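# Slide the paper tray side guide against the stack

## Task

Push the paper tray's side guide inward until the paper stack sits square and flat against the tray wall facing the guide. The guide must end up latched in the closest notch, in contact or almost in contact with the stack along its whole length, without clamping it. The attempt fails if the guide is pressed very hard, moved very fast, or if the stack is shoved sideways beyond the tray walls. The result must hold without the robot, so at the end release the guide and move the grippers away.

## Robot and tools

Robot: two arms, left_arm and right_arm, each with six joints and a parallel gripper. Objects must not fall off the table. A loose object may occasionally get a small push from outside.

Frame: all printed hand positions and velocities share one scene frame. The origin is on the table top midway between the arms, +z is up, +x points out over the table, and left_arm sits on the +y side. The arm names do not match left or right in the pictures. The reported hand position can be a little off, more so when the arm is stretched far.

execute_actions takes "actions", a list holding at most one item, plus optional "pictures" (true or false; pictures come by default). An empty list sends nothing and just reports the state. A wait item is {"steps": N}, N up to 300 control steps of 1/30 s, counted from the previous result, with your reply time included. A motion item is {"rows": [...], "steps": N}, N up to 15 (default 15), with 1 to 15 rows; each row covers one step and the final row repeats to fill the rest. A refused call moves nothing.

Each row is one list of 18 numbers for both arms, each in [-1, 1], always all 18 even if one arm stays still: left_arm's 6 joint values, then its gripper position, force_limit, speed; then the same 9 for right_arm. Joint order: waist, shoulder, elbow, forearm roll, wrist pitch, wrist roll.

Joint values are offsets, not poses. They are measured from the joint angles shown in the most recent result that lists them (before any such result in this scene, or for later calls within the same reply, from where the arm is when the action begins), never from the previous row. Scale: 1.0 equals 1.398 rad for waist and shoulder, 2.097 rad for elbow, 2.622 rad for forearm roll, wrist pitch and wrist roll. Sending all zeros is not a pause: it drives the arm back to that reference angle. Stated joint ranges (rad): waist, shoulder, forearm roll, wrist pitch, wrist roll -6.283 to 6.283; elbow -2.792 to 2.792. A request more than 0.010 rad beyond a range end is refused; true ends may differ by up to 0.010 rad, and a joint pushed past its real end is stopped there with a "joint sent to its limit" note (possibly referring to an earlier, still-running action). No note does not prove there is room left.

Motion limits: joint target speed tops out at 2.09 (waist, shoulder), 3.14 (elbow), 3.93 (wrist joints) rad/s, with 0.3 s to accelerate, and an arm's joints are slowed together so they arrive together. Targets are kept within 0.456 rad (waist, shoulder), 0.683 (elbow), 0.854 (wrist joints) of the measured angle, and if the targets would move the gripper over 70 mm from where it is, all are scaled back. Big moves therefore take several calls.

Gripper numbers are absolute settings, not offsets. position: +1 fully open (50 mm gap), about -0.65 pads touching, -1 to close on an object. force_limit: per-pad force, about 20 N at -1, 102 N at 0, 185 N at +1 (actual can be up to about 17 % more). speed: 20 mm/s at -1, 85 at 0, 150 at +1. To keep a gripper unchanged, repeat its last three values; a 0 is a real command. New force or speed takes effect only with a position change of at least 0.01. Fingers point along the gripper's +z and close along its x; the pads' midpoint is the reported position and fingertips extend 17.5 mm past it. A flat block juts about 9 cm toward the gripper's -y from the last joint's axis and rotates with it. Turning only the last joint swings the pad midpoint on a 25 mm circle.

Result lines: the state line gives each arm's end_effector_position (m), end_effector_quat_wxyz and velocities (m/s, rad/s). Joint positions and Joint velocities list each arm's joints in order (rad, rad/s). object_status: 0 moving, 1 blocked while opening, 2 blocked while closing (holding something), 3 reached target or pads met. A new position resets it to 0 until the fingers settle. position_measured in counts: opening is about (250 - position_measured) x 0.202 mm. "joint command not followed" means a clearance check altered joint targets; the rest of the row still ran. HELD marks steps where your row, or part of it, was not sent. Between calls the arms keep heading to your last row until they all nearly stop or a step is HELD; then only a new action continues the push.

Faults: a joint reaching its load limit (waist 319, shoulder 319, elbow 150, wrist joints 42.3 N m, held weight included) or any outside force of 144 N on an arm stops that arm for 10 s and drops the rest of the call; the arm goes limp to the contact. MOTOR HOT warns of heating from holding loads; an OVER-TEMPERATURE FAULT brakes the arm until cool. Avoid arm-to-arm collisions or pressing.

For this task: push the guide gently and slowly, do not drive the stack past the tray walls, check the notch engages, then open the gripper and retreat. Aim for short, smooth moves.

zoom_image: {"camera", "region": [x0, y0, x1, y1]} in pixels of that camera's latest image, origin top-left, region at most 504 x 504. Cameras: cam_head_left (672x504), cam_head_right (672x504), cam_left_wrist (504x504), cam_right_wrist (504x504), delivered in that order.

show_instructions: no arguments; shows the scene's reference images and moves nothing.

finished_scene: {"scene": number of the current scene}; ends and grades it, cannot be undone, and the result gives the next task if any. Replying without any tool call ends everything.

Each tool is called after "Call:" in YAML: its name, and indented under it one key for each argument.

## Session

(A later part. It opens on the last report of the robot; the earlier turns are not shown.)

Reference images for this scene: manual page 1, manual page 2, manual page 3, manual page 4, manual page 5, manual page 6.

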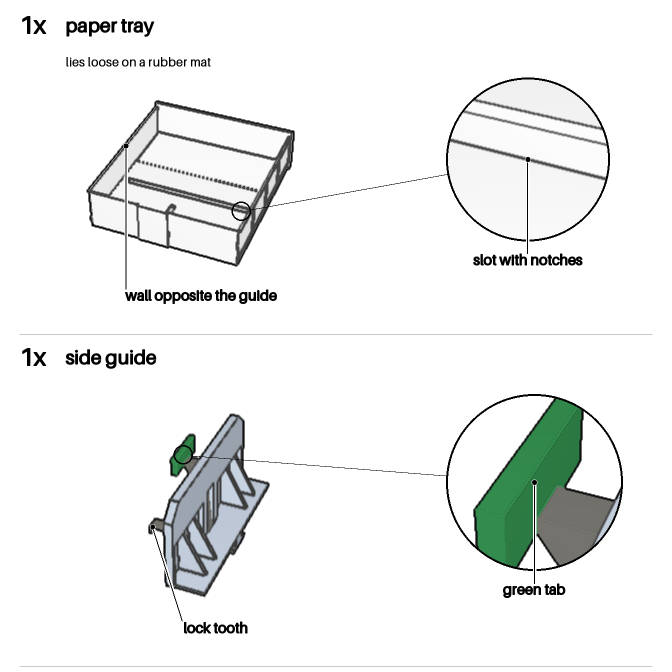

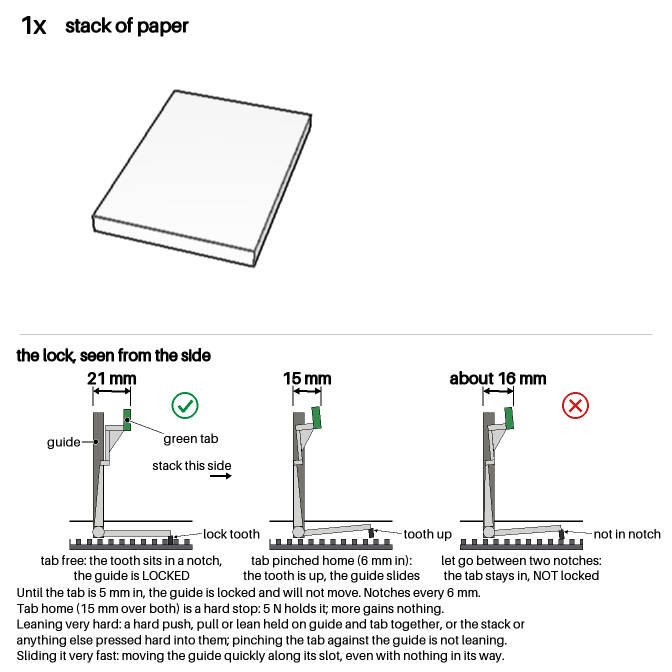

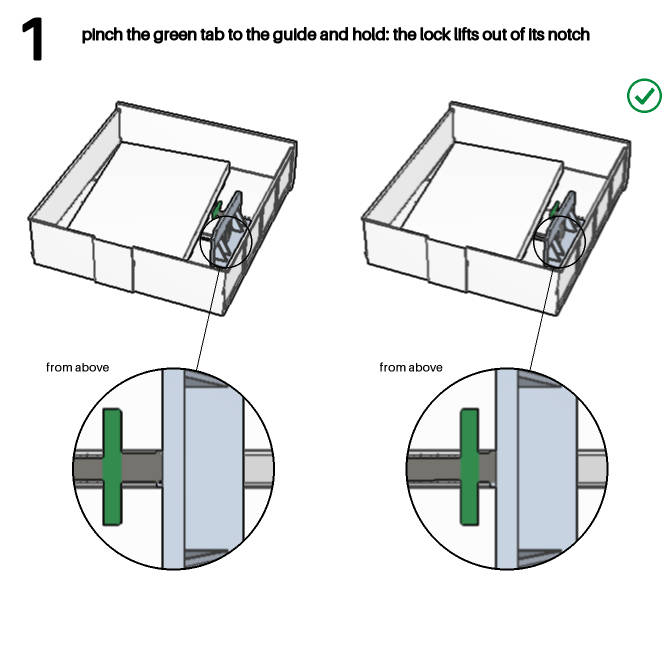

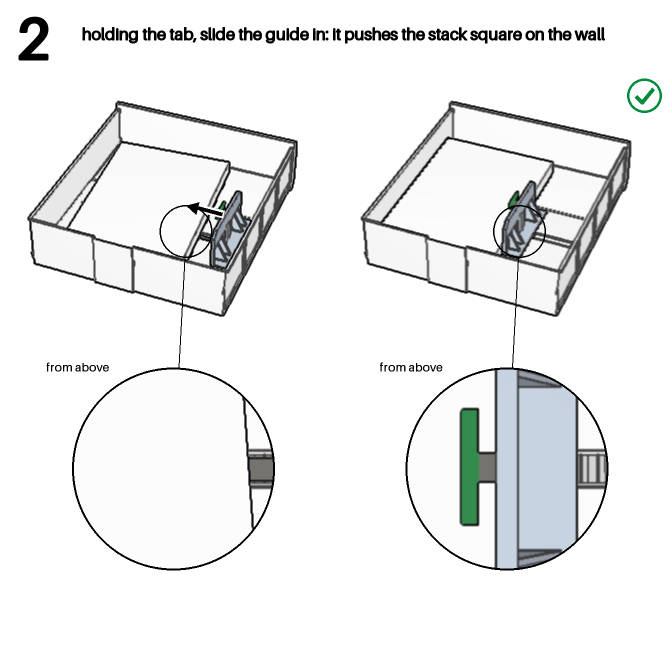

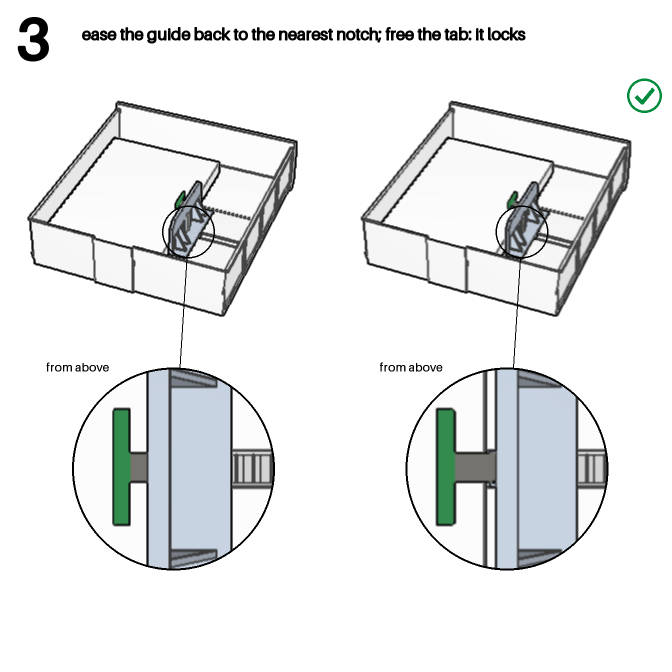

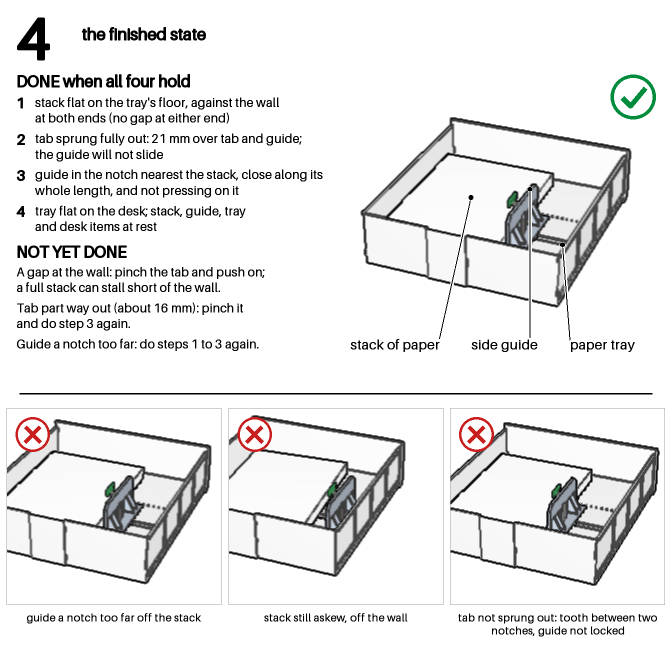

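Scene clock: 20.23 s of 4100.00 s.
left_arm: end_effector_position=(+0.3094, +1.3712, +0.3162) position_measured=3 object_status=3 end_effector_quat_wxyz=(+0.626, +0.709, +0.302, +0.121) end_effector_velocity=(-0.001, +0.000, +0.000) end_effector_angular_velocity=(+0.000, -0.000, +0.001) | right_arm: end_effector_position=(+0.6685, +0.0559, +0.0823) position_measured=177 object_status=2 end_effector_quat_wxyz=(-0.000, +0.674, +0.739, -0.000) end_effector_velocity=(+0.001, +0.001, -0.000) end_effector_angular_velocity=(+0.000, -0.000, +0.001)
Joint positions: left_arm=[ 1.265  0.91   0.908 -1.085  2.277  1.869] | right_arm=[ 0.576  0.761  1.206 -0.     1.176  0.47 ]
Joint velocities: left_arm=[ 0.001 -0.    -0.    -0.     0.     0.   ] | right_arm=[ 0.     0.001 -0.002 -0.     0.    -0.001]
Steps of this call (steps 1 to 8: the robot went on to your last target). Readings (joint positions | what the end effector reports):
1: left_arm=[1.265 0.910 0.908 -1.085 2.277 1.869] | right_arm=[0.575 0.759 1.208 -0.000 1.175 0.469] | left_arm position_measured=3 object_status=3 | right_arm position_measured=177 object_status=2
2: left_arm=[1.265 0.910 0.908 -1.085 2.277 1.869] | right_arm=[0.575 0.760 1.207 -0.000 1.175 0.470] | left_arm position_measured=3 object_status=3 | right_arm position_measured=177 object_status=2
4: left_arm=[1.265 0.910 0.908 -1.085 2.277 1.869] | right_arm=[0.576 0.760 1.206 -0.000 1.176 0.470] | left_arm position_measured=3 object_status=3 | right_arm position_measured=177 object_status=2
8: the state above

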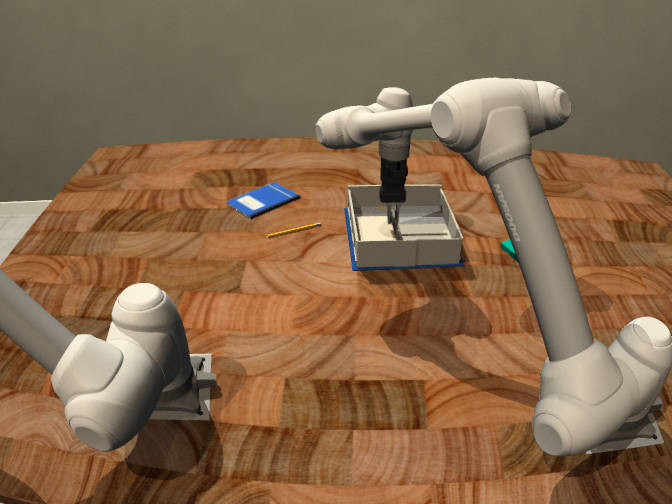

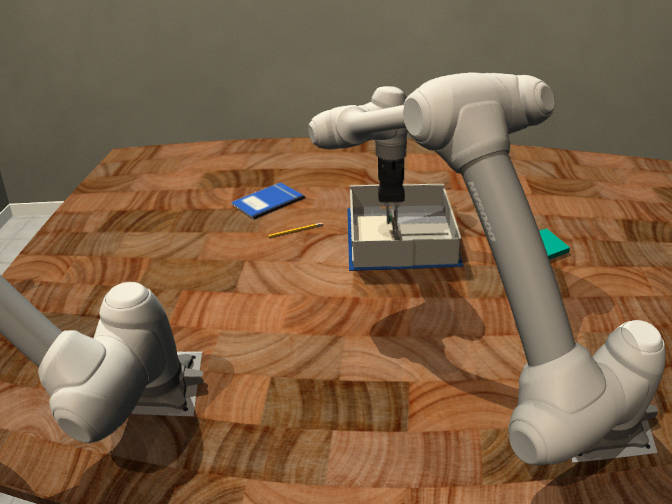

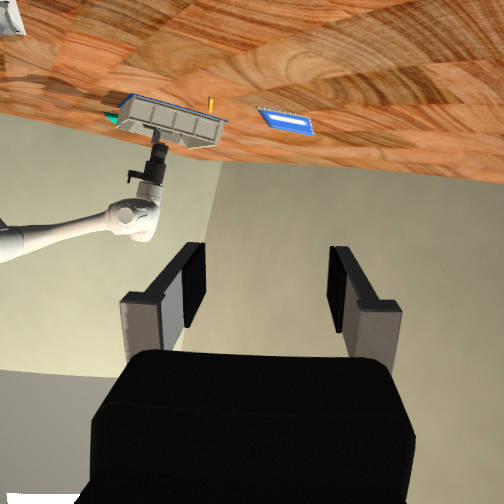

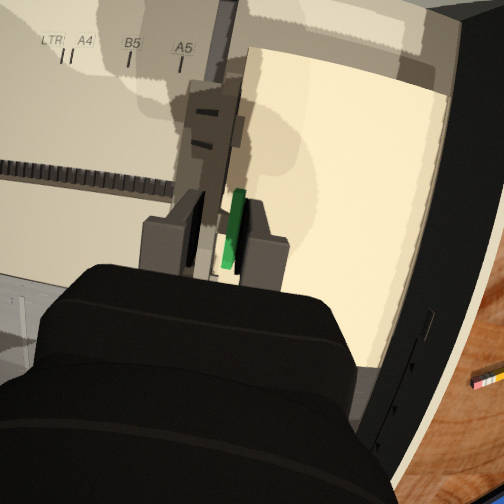

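Call:
execute_actions:
  actions:
    - {"rows":[[0,0,0,0,0,0,1,0,0,0.00054,0.00045,-0.00055,0,0.0002,0.00029,-1,-0.9,-0.8],[0,0,0,0,0,0,1,0,0,0.00108,0.0009,-0.0011,0,0.0004,0.00058,-1,-0.9,-0.8],[0,0,0,0,0,0,1,0,0,0.00162,0.00135,-0.00165,0,0.0006,0.00087,-1,-0.9,-0.8],[0,0,0,0,0,0,1,0,0,0.00216,0.0018,-0.0022,0,0.0008,0.00116,-1,-0.9,-0.8],[0,0,0,0,0,0,1,0,0,0.0027,0.00225,-0.00275,0,0.001,0.00145,-1,-0.9,-0.8],[0,0,0,0,0,0,1,0,0,0.00324,0.0027,-0.0033,0,0.0012,0.00174,-1,-0.9,-0.8],[0,0,0,0,0,0,1,0,0,0.00378,0.00315,-0.00385,0,0.0014,0.00203,-1,-0.9,-0.8],[0,0,0,0,0,0,1,0,0,0.00432,0.0036,-0.0044,0,0.0016,0.00232,-1,-0.9,-0.8]]}

Call:
zoom_image:
  camera: "cam_right_wrist"
  region: [150,20,270,140]

Call:
execute_actions:
  actions:
    - {"rows":[[0,0,0,0,0,0,1,0,0,0.00054,0.00045,-0.00055,0,0.0002,0.00029,-1,-0.9,-0.8],[0,0,0,0,0,0,1,0,0,0.00108,0.0009,-0.0011,0,0.0004,0.00058,-1,-0.9,-0.8],[0,0,0,0,0,0,1,0,0,0.00162,0.00135,-0.00165,0,0.0006,0.00087,-1,-0.9,-0.8]]}

Call:
zoom_image:
  camera: "cam_right_wrist"
  region: [150,20,270,140]

Scene clock: 23.07 s of 4100.00 s.
left_arm: end_effector_position=(+0.3094, +1.3712, +0.3162) position_measured=3 object_status=3 end_effector_quat_wxyz=(+0.626, +0.709, +0.302, +0.121) end_effector_velocity=(-0.002, +0.000, +0.000) end_effector_angular_velocity=(-0.001, -0.000, -0.000) | right_arm: end_effector_position=(+0.6679, +0.0622, +0.0823) position_measured=177 object_status=2 end_effector_quat_wxyz=(-0.000, +0.674, +0.739, -0.000) end_effector_velocity=(-0.000, +0.001, -0.000) end_effector_angular_velocity=(-0.000, +0.001, +0.000)
Joint positions: left_arm=[ 1.265  0.91   0.908 -1.085  2.277  1.869] | right_arm=[ 0.582  0.766  1.197 -0.     1.18   0.476]
Joint velocities: left_arm=[ 0.002 -0.     0.    -0.     0.002 -0.   ] | right_arm=[ 0.001  0.001 -0.001  0.     0.001  0.001]
Steps of this call (steps 1 to 15: the robot went on to your last target; steps 16 to 70: nothing new was sent; steps 71 to 85: all 15 steps of this action). Readings (joint positions | what the end effector reports):
71: left_arm=[1.265 0.910 0.908 -1.085 2.277 1.869] | right_arm=[0.576 0.761 1.206 -0.000 1.176 0.470] | left_arm position_measured=3 object_status=3 | right_arm position_measured=177 object_status=2
72: left_arm=[1.265 0.910 0.908 -1.085 2.277 1.869] | right_arm=[0.576 0.761 1.205 -0.000 1.176 0.471] | left_arm position_measured=3 object_status=3 | right_arm position_measured=177 object_status=2
74: left_arm=[1.265 0.910 0.908 -1.085 2.277 1.869] | right_arm=[0.577 0.762 1.204 -0.000 1.177 0.472] | left_arm position_measured=3 object_status=3 | right_arm position_measured=177 object_status=2
78: left_arm=[1.265 0.910 0.908 -1.085 2.277 1.869] | right_arm=[0.580 0.764 1.200 -0.000 1.178 0.474] | left_arm position_measured=3 object_status=3 | right_arm position_measured=177 object_status=2
85: the state above

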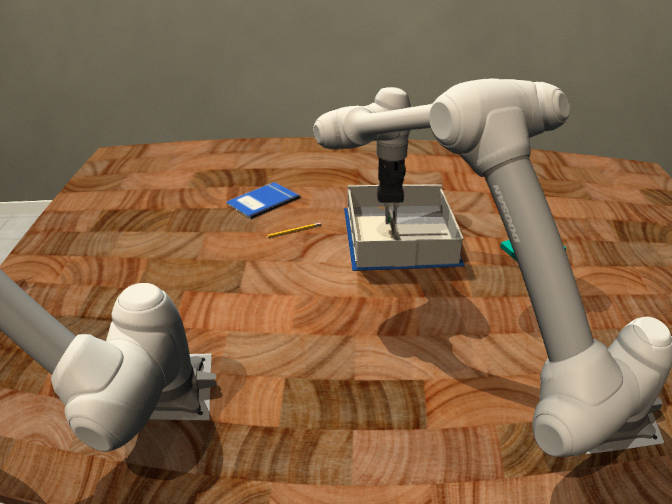

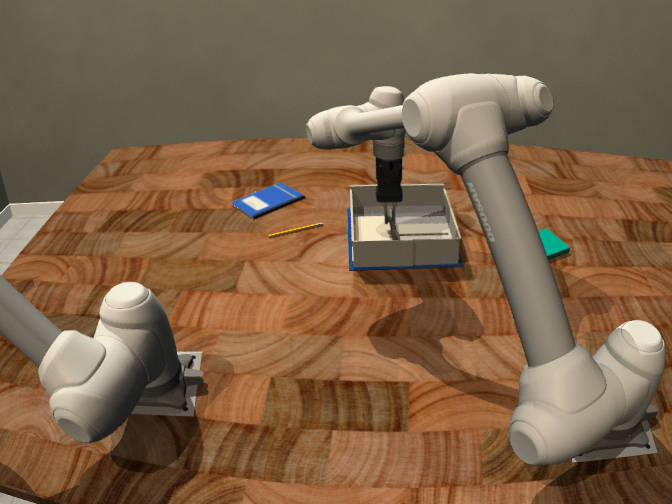

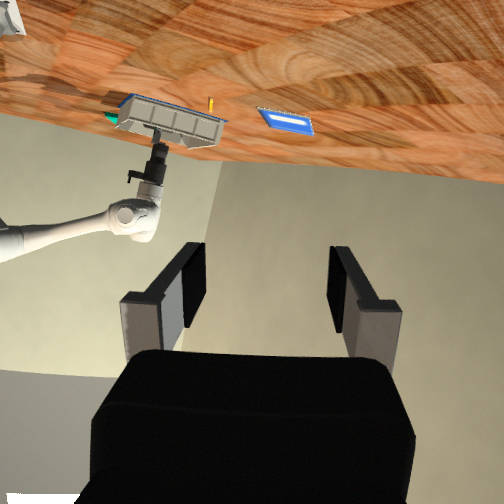

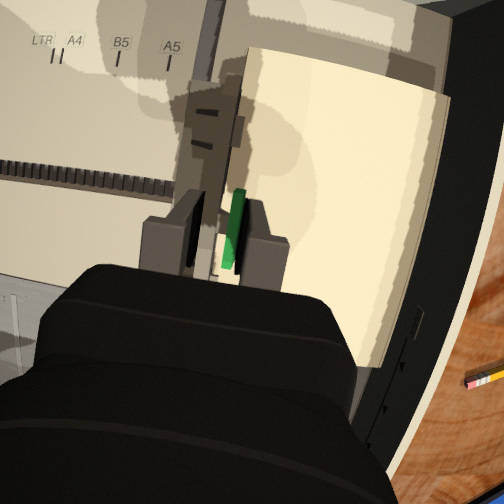

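Region (150, 20, 270, 140) of cam_right_wrist's 504x504 image, scaled by 4.200, with more detail than that image has.

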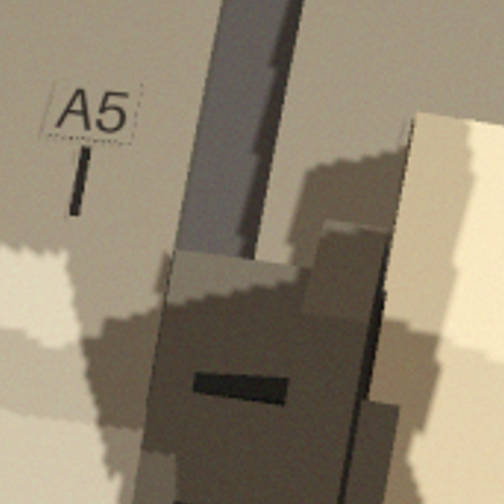

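Scene clock: 23.57 s of 4100.00 s.
left_arm: end_effector_position=(+0.3094, +1.3712, +0.3162) position_measured=3 object_status=3 end_effector_quat_wxyz=(+0.626, +0.709, +0.302, +0.121) end_effector_velocity=(+0.000, +0.000, +0.000) end_effector_angular_velocity=(+0.000, -0.000, -0.001) | right_arm: end_effector_position=(+0.6677, +0.0645, +0.0823) position_measured=177 object_status=2 end_effector_quat_wxyz=(-0.000, +0.674, +0.739, -0.000) end_effector_velocity=(+0.000, -0.000, -0.000) end_effector_angular_velocity=(+0.000, -0.000, -0.001)
Joint positions: left_arm=[ 1.265  0.91   0.908 -1.085  2.277  1.869] | right_arm=[ 0.584  0.767  1.193 -0.     1.181  0.479]
Joint velocities: left_arm=[-0.     0.    -0.001 -0.     0.     0.   ] | right_arm=[-0.  0. -0. -0. -0.  0.]
Steps of this call (steps 1 to 15: all 15 steps of this action). Readings (joint positions | what the end effector reports):
1: left_arm=[1.265 0.910 0.908 -1.085 2.277 1.869] | right_arm=[0.582 0.766 1.197 -0.000 1.180 0.476] | left_arm position_measured=3 object_status=3 | right_arm position_measured=177 object_status=2
2: left_arm=[1.265 0.910 0.908 -1.085 2.277 1.869] | right_arm=[0.582 0.766 1.196 -0.000 1.180 0.477] | left_arm position_measured=3 object_status=3 | right_arm position_measured=177 object_status=2
4: left_arm=[1.265 0.910 0.908 -1.085 2.277 1.869] | right_arm=[0.583 0.767 1.195 -0.000 1.181 0.478] | left_arm position_measured=3 object_status=3 | right_arm position_measured=177 object_status=2
8: left_arm=[1.265 0.910 0.908 -1.085 2.277 1.869] | right_arm=[0.584 0.767 1.193 -0.000 1.181 0.479] | left_arm position_measured=3 object_status=3 | right_arm position_measured=177 object_status=2
15: the state above

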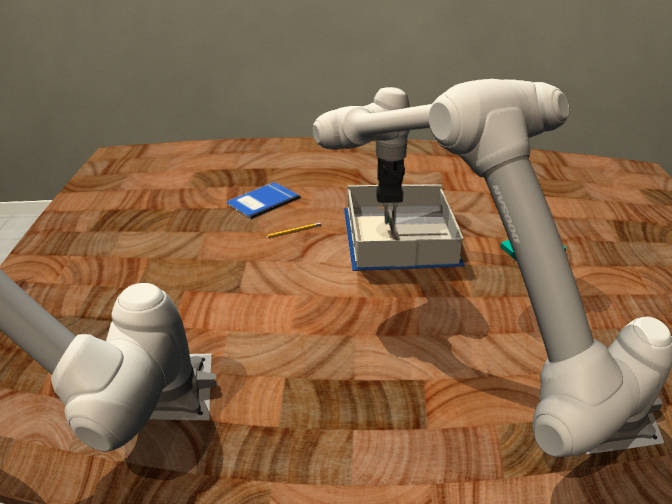

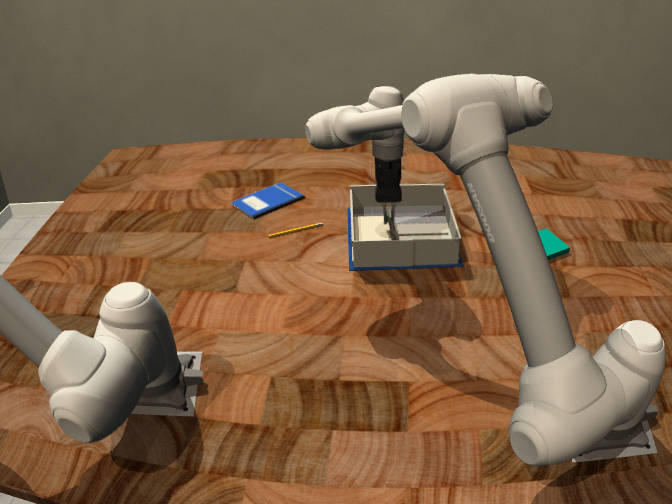

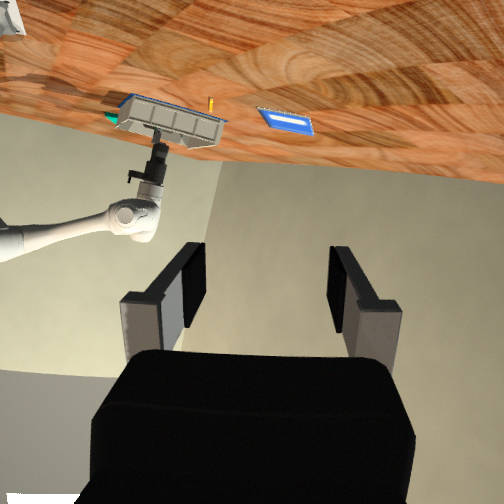

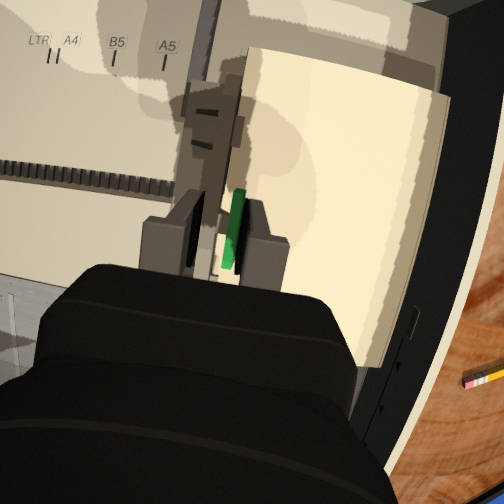

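Region (150, 20, 270, 140) of cam_right_wrist's 504x504 image, scaled by 4.200, with more detail than that image has.

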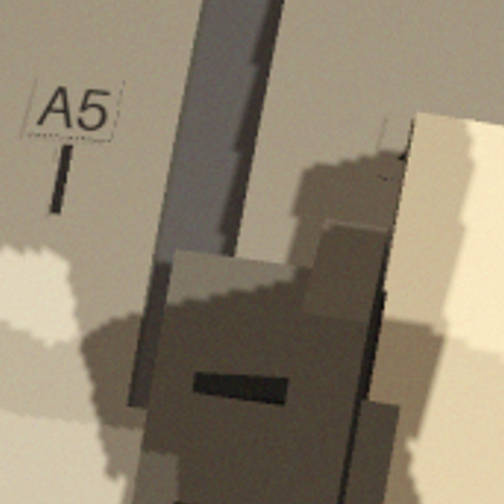

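Call:
execute_actions:
  actions:
    - {"rows":[[0,0,0,0,0,0,1,0,0,0.00054,0.00045,-0.00055,0,0.0002,0.00029,-1,-0.9,-0.8],[0,0,0,0,0,0,1,0,0,0.00108,0.0009,-0.0011,0,0.0004,0.00058,-1,-0.9,-0.8]]}

Call:
zoom_image:
  camera: "cam_right_wrist"
  region: [150,20,270,140]

Call:
execute_actions:
  actions:
    - {"rows":[[0,0,0,0,0,0,1,0,0,0.00054,0.00045,-0.00055,0,0.0002,0.00029,-1,-0.9,-0.8]]}

Call:
zoom_image:
  camera: "cam_right_wrist"
  region: [150,20,270,140]

Scene clock: 25.47 s of 4100.00 s.
left_arm: end_effector_position=(+0.3094, +1.3712, +0.3162) position_measured=3 object_status=3 end_effector_quat_wxyz=(+0.626, +0.709, +0.302, +0.121) end_effector_velocity=(+0.001, -0.000, +0.000) end_effector_angular_velocity=(+0.000, -0.001, -0.001) | right_arm: end_effector_position=(+0.6675, +0.0661, +0.0823) position_measured=177 object_status=2 end_effector_quat_wxyz=(-0.000, +0.674, +0.739, -0.000) end_effector_velocity=(-0.001, -0.001, -0.001) end_effector_angular_velocity=(-0.001, +0.002, -0.001)
Joint positions: left_arm=[ 1.265  0.91   0.908 -1.085  2.277  1.869] | right_arm=[ 0.586  0.769  1.191 -0.     1.183  0.48 ]
Joint velocities: left_arm=[-0.001 -0.     0.    -0.     0.     0.001] | right_arm=[-0.     0.     0.002 -0.    -0.     0.001]
Steps of this call (steps 1 to 15: the robot went on to your last target; steps 16 to 42: nothing new was sent; steps 43 to 57: all 15 steps of this action). Readings (joint positions | what the end effector reports):
43: left_arm=[1.265 0.910 0.908 -1.085 2.277 1.869] | right_arm=[0.584 0.767 1.193 -0.000 1.181 0.479] | left_arm position_measured=3 object_status=3 | right_arm position_measured=177 object_status=2
44: left_arm=[1.265 0.910 0.908 -1.085 2.277 1.869] | right_arm=[0.584 0.768 1.193 -0.000 1.182 0.479] | left_arm position_measured=3 object_status=3 | right_arm position_measured=177 object_status=2
46: left_arm=[1.265 0.910 0.908 -1.085 2.277 1.869] | right_arm=[0.585 0.768 1.192 -0.000 1.182 0.480] | left_arm position_measured=3 object_status=3 | right_arm position_measured=177 object_status=2
50: left_arm=[1.265 0.910 0.908 -1.085 2.277 1.869] | right_arm=[0.586 0.769 1.191 -0.000 1.182 0.480] | left_arm position_measured=3 object_status=3 | right_arm position_measured=177 object_status=2
57: the state above

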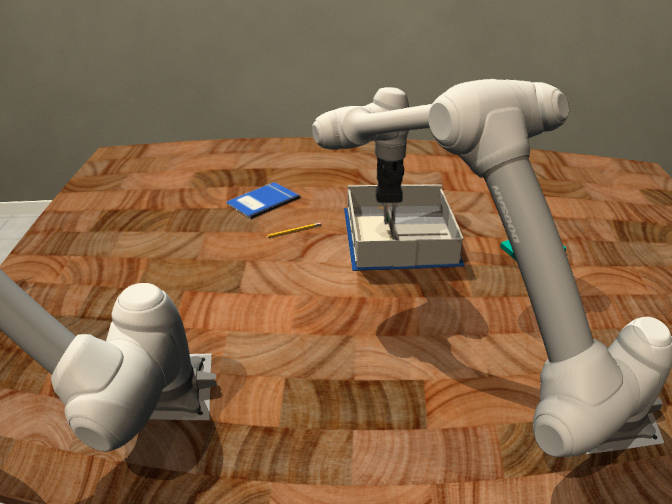

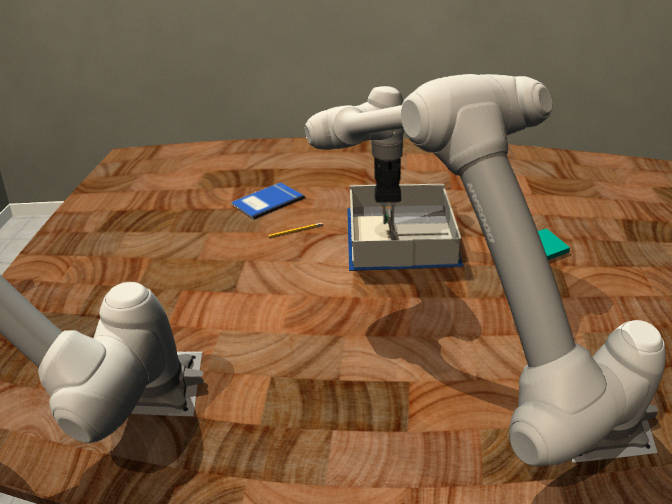

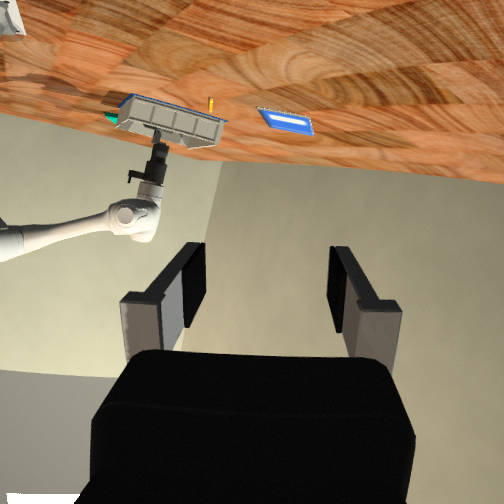

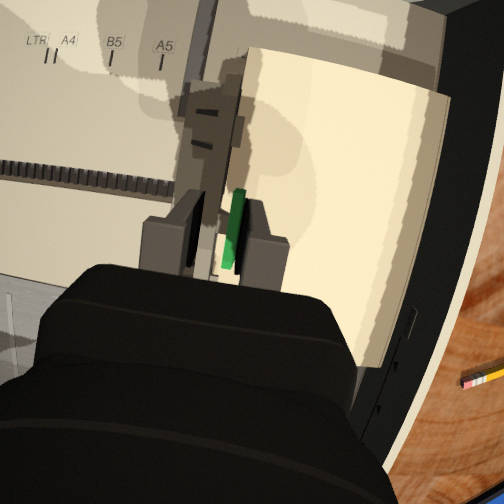

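Region (150, 20, 270, 140) of cam_right_wrist's 504x504 image, scaled by 4.200, with more detail than that image has.

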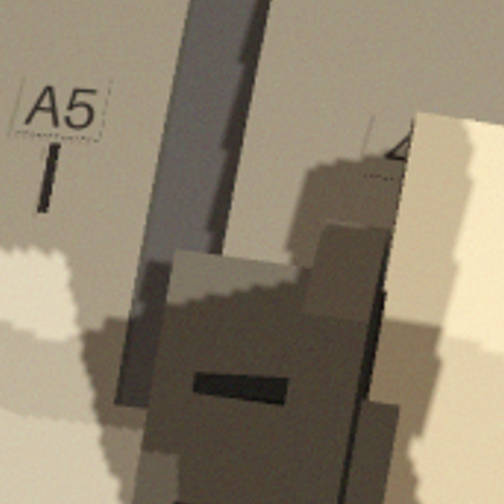

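Scene clock: 25.97 s of 4100.00 s.
left_arm: end_effector_position=(+0.3094, +1.3712, +0.3162) position_measured=3 object_status=3 end_effector_quat_wxyz=(+0.626, +0.709, +0.302, +0.121) end_effector_velocity=(+0.001, -0.000, -0.000) end_effector_angular_velocity=(+0.000, +0.001, -0.001) | right_arm: end_effector_position=(+0.6675, +0.0669, +0.0823) position_measured=177 object_status=2 end_effector_quat_wxyz=(-0.000, +0.674, +0.739, -0.000) end_effector_velocity=(-0.000, -0.000, -0.000) end_effector_angular_velocity=(-0.000, +0.001, -0.000)
Joint positions: left_arm=[ 1.265  0.91   0.908 -1.085  2.277  1.869] | right_arm=[ 0.586  0.769  1.19  -0.     1.183  0.481]
Joint velocities: left_arm=[-0.001  0.    -0.     0.001  0.     0.   ] | right_arm=[-0.    -0.     0.    -0.     0.001  0.   ]
Steps of this call (steps 1 to 15: all 15 steps of this action). Readings (joint positions | what the end effector reports):
1: left_arm=[1.265 0.910 0.908 -1.085 2.277 1.869] | right_arm=[0.586 0.769 1.191 -0.000 1.183 0.480] | left_arm position_measured=3 object_status=3 | right_arm position_measured=177 object_status=2
2: left_arm=[1.265 0.910 0.908 -1.085 2.277 1.869] | right_arm=[0.586 0.769 1.191 -0.000 1.183 0.480] | left_arm position_measured=3 object_status=3 | right_arm position_measured=177 object_status=2
4: left_arm=[1.265 0.910 0.908 -1.085 2.277 1.869] | right_arm=[0.586 0.769 1.190 -0.000 1.183 0.481] | left_arm position_measured=3 object_status=3 | right_arm position_measured=177 object_status=2
8: left_arm=[1.265 0.910 0.908 -1.085 2.277 1.869] | right_arm=[0.586 0.769 1.190 -0.000 1.183 0.481] | left_arm position_measured=3 object_status=3 | right_arm position_measured=177 object_status=2
15: the state above

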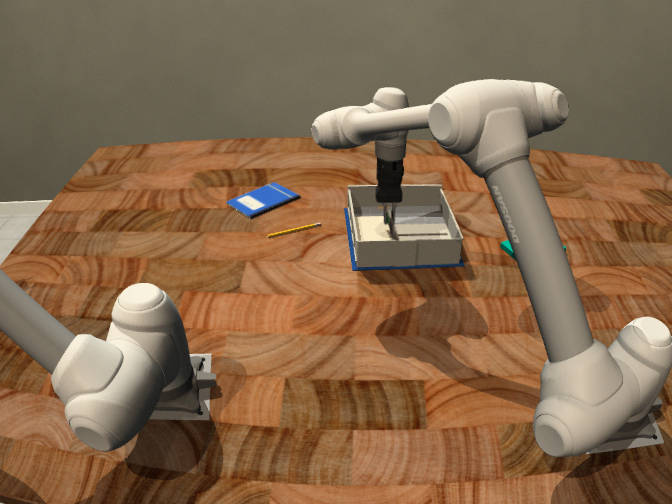

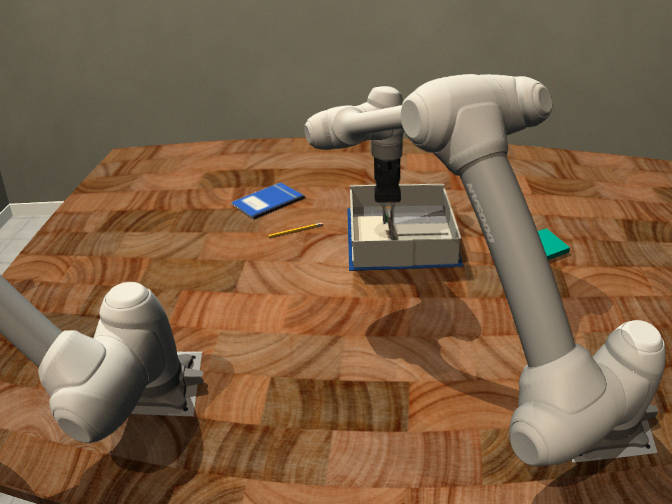

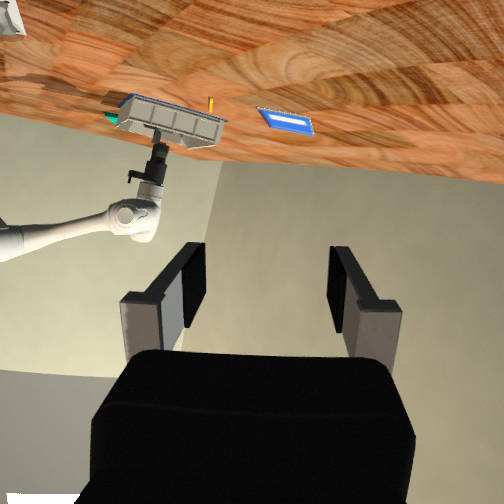

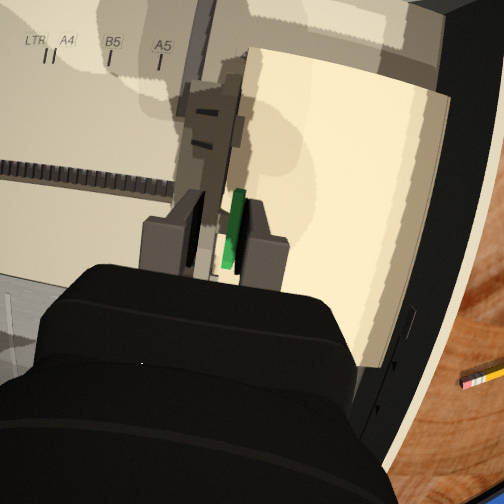

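Region (150, 20, 270, 140) of cam_right_wrist's 504x504 image, scaled by 4.200, with more detail than that image has.

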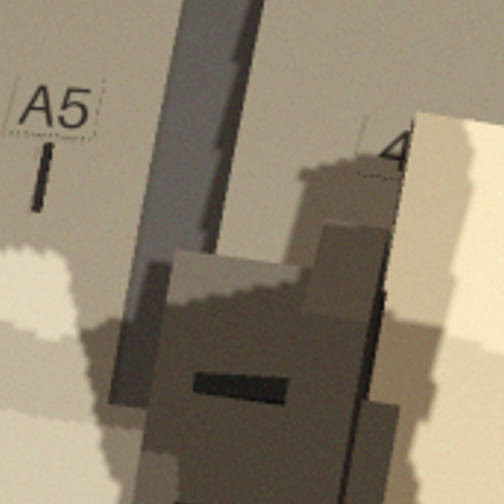

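It's 4x6 (101.6 mm); about 3 mm more.

Call:
execute_actions:
  actions:
    - {"rows":[[0,0,0,0,0,0,1,0,0,0.00054,0.00045,-0.00055,0,0.0002,0.00029,-1,-0.9,-0.8],[0,0,0,0,0,0,1,0,0,0.00108,0.0009,-0.0011,0,0.0004,0.00058,-1,-0.9,-0.8],[0,0,0,0,0,0,1,0,0,0.00162,0.00135,-0.00165,0,0.0006,0.00087,-1,-0.9,-0.8]]}

Call:
zoom_image:
  camera: "cam_right_wrist"
  region: [150,20,270,140]

Call:
execute_actions:
  actions:
    - {"rows":[[0,0,0,0,0,0,1,0,0,0.00054,0.00045,-0.00055,0,0.0002,0.00029,-1,-0.9,-0.8]]}

Call:
zoom_image:
  camera: "cam_right_wrist"
  region: [150,20,270,140]

Scene clock: 28.17 s of 4100.00 s.
left_arm: end_effector_position=(+0.3094, +1.3712, +0.3162) position_measured=3 object_status=3 end_effector_quat_wxyz=(+0.626, +0.709, +0.302, +0.121) end_effector_velocity=(-0.000, -0.000, +0.001) end_effector_angular_velocity=(+0.001, -0.001, -0.002) | right_arm: end_effector_position=(+0.6672, +0.0693, +0.0823) position_measured=177 object_status=2 end_effector_quat_wxyz=(-0.000, +0.674, +0.739, -0.000) end_effector_velocity=(-0.000, +0.000, -0.001) end_effector_angular_velocity=(+0.000, +0.001, -0.001)
Joint positions: left_arm=[ 1.265  0.91   0.908 -1.085  2.277  1.869] | right_arm=[ 0.589  0.771  1.186 -0.     1.185  0.483]
Joint velocities: left_arm=[-0.    -0.    -0.001 -0.     0.002  0.   ] | right_arm=[-0.     0.     0.     0.001  0.     0.001]
Steps of this call (steps 1 to 15: the robot went on to your last target; steps 16 to 51: nothing new was sent; steps 52 to 66: all 15 steps of this action). Readings (joint positions | what the end effector reports):
52: left_arm=[1.265 0.910 0.908 -1.085 2.277 1.869] | right_arm=[0.587 0.769 1.190 -0.000 1.183 0.481] | left_arm position_measured=3 object_status=3 | right_arm position_measured=177 object_status=2
53: left_arm=[1.265 0.910 0.908 -1.085 2.277 1.869] | right_arm=[0.587 0.770 1.189 -0.000 1.183 0.481] | left_arm position_measured=3 object_status=3 | right_arm position_measured=177 object_status=2
55: left_arm=[1.265 0.910 0.908 -1.085 2.277 1.869] | right_arm=[0.588 0.770 1.188 -0.000 1.184 0.482] | left_arm position_measured=3 object_status=3 | right_arm position_measured=177 object_status=2
59: left_arm=[1.265 0.910 0.908 -1.085 2.277 1.869] | right_arm=[0.588 0.771 1.187 -0.000 1.185 0.483] | left_arm position_measured=3 object_status=3 | right_arm position_measured=177 object_status=2
66: the state above

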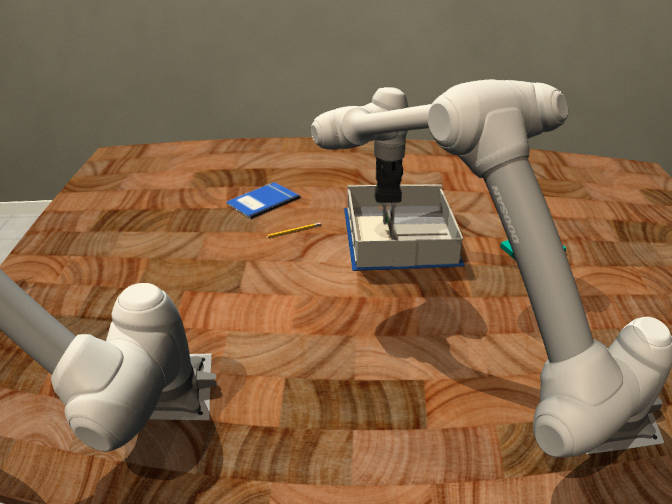

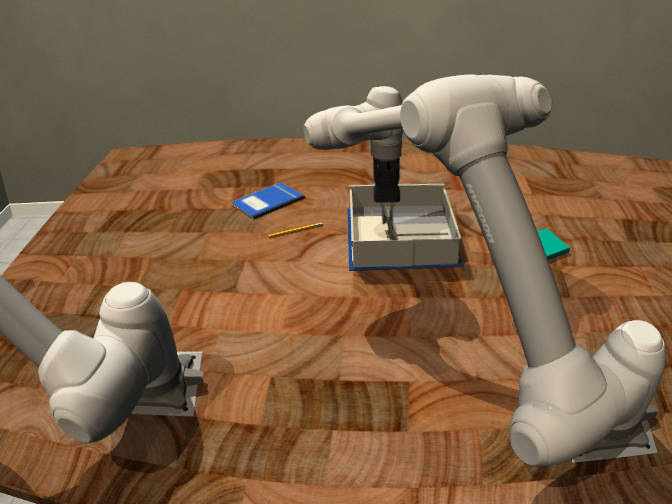

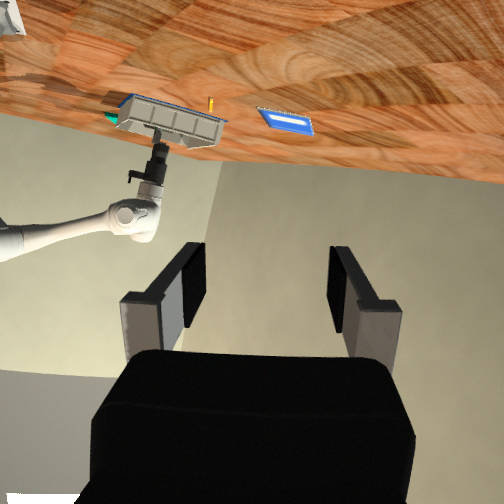

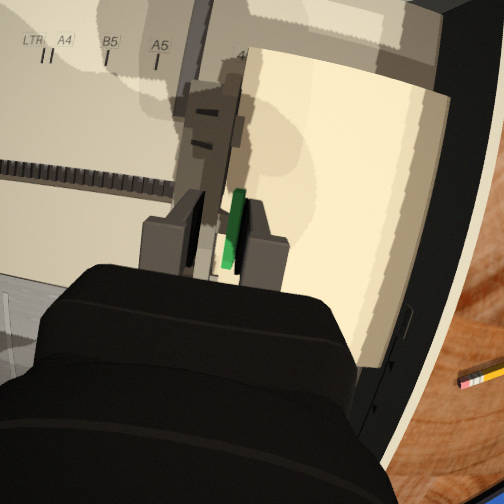

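Region (150, 20, 270, 140) of cam_right_wrist's 504x504 image, scaled by 4.200, with more detail than that image has.

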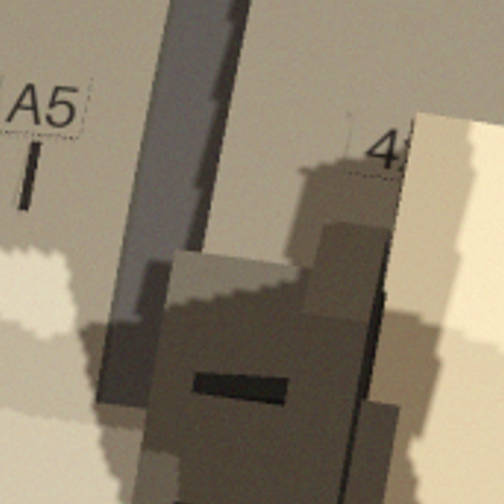

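Scene clock: 28.67 s of 4100.00 s.
left_arm: end_effector_position=(+0.3094, +1.3712, +0.3162) position_measured=3 object_status=3 end_effector_quat_wxyz=(+0.626, +0.709, +0.302, +0.121) end_effector_velocity=(+0.000, +0.000, +0.000) end_effector_angular_velocity=(+0.000, +0.001, +0.001) | right_arm: end_effector_position=(+0.6671, +0.0701, +0.0823) position_measured=177 object_status=2 end_effector_quat_wxyz=(-0.000, +0.674, +0.739, -0.000) end_effector_velocity=(+0.000, +0.000, +0.001) end_effector_angular_velocity=(+0.001, -0.000, -0.000)
Joint positions: left_arm=[ 1.265  0.91   0.908 -1.085  2.277  1.869] | right_arm=[ 0.589  0.772  1.185 -0.     1.185  0.484]
Joint velocities: left_arm=[-0.    -0.    -0.     0.    -0.001 -0.001] | right_arm=[-0.     0.    -0.002  0.     0.001  0.   ]
Steps of this call (steps 1 to 15: all 15 steps of this action). Readings (joint positions | what the end effector reports):
1: left_arm=[1.265 0.910 0.908 -1.085 2.277 1.869] | right_arm=[0.589 0.771 1.186 -0.000 1.185 0.483] | left_arm position_measured=3 object_status=3 | right_arm position_measured=177 object_status=2
2: left_arm=[1.265 0.910 0.908 -1.085 2.277 1.869] | right_arm=[0.589 0.771 1.186 -0.000 1.185 0.483] | left_arm position_measured=3 object_status=3 | right_arm position_measured=177 object_status=2
4: left_arm=[1.265 0.910 0.908 -1.085 2.277 1.869] | right_arm=[0.589 0.772 1.185 -0.000 1.185 0.484] | left_arm position_measured=3 object_status=3 | right_arm position_measured=177 object_status=2
8: left_arm=[1.265 0.910 0.908 -1.085 2.277 1.869] | right_arm=[0.589 0.772 1.185 -0.000 1.185 0.484] | left_arm position_measured=3 object_status=3 | right_arm position_measured=177 object_status=2
15: the state above

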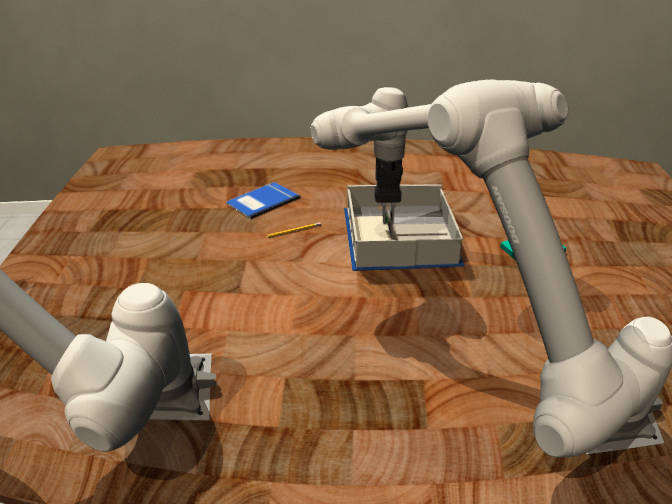

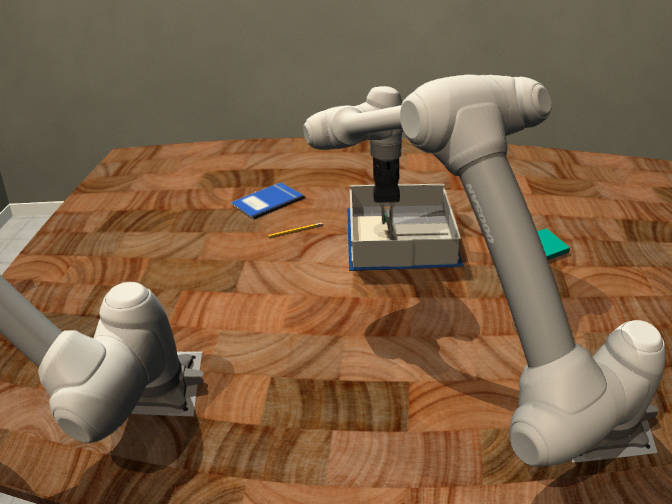

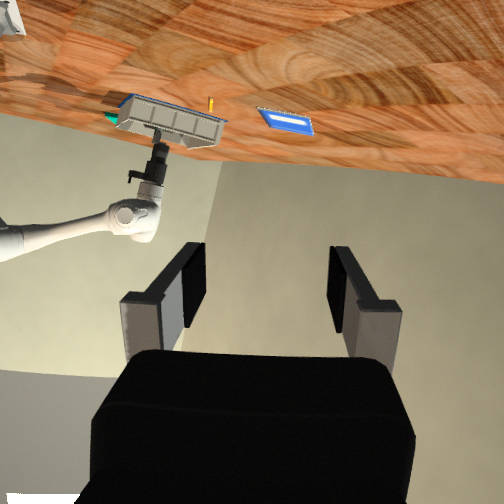

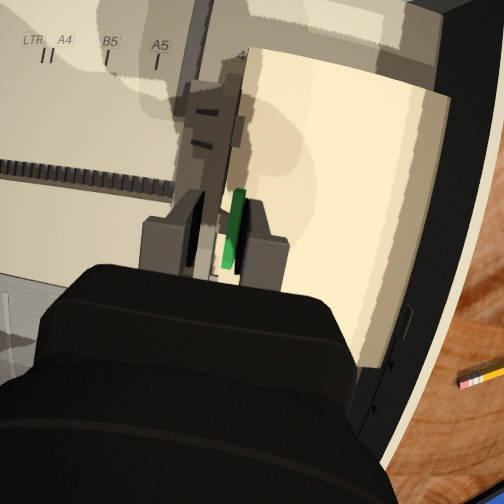

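Region (150, 20, 270, 140) of cam_right_wrist's 504x504 image, scaled by 4.200, with more detail than that image has.

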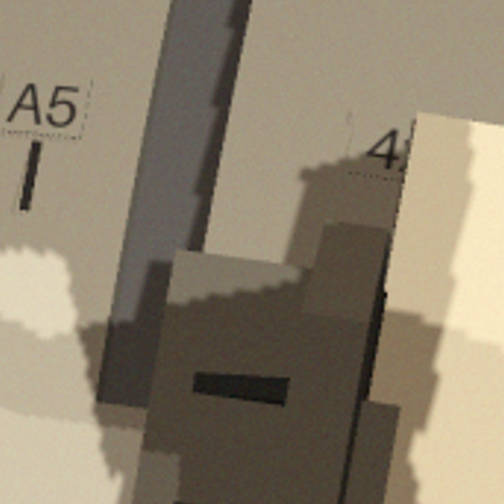

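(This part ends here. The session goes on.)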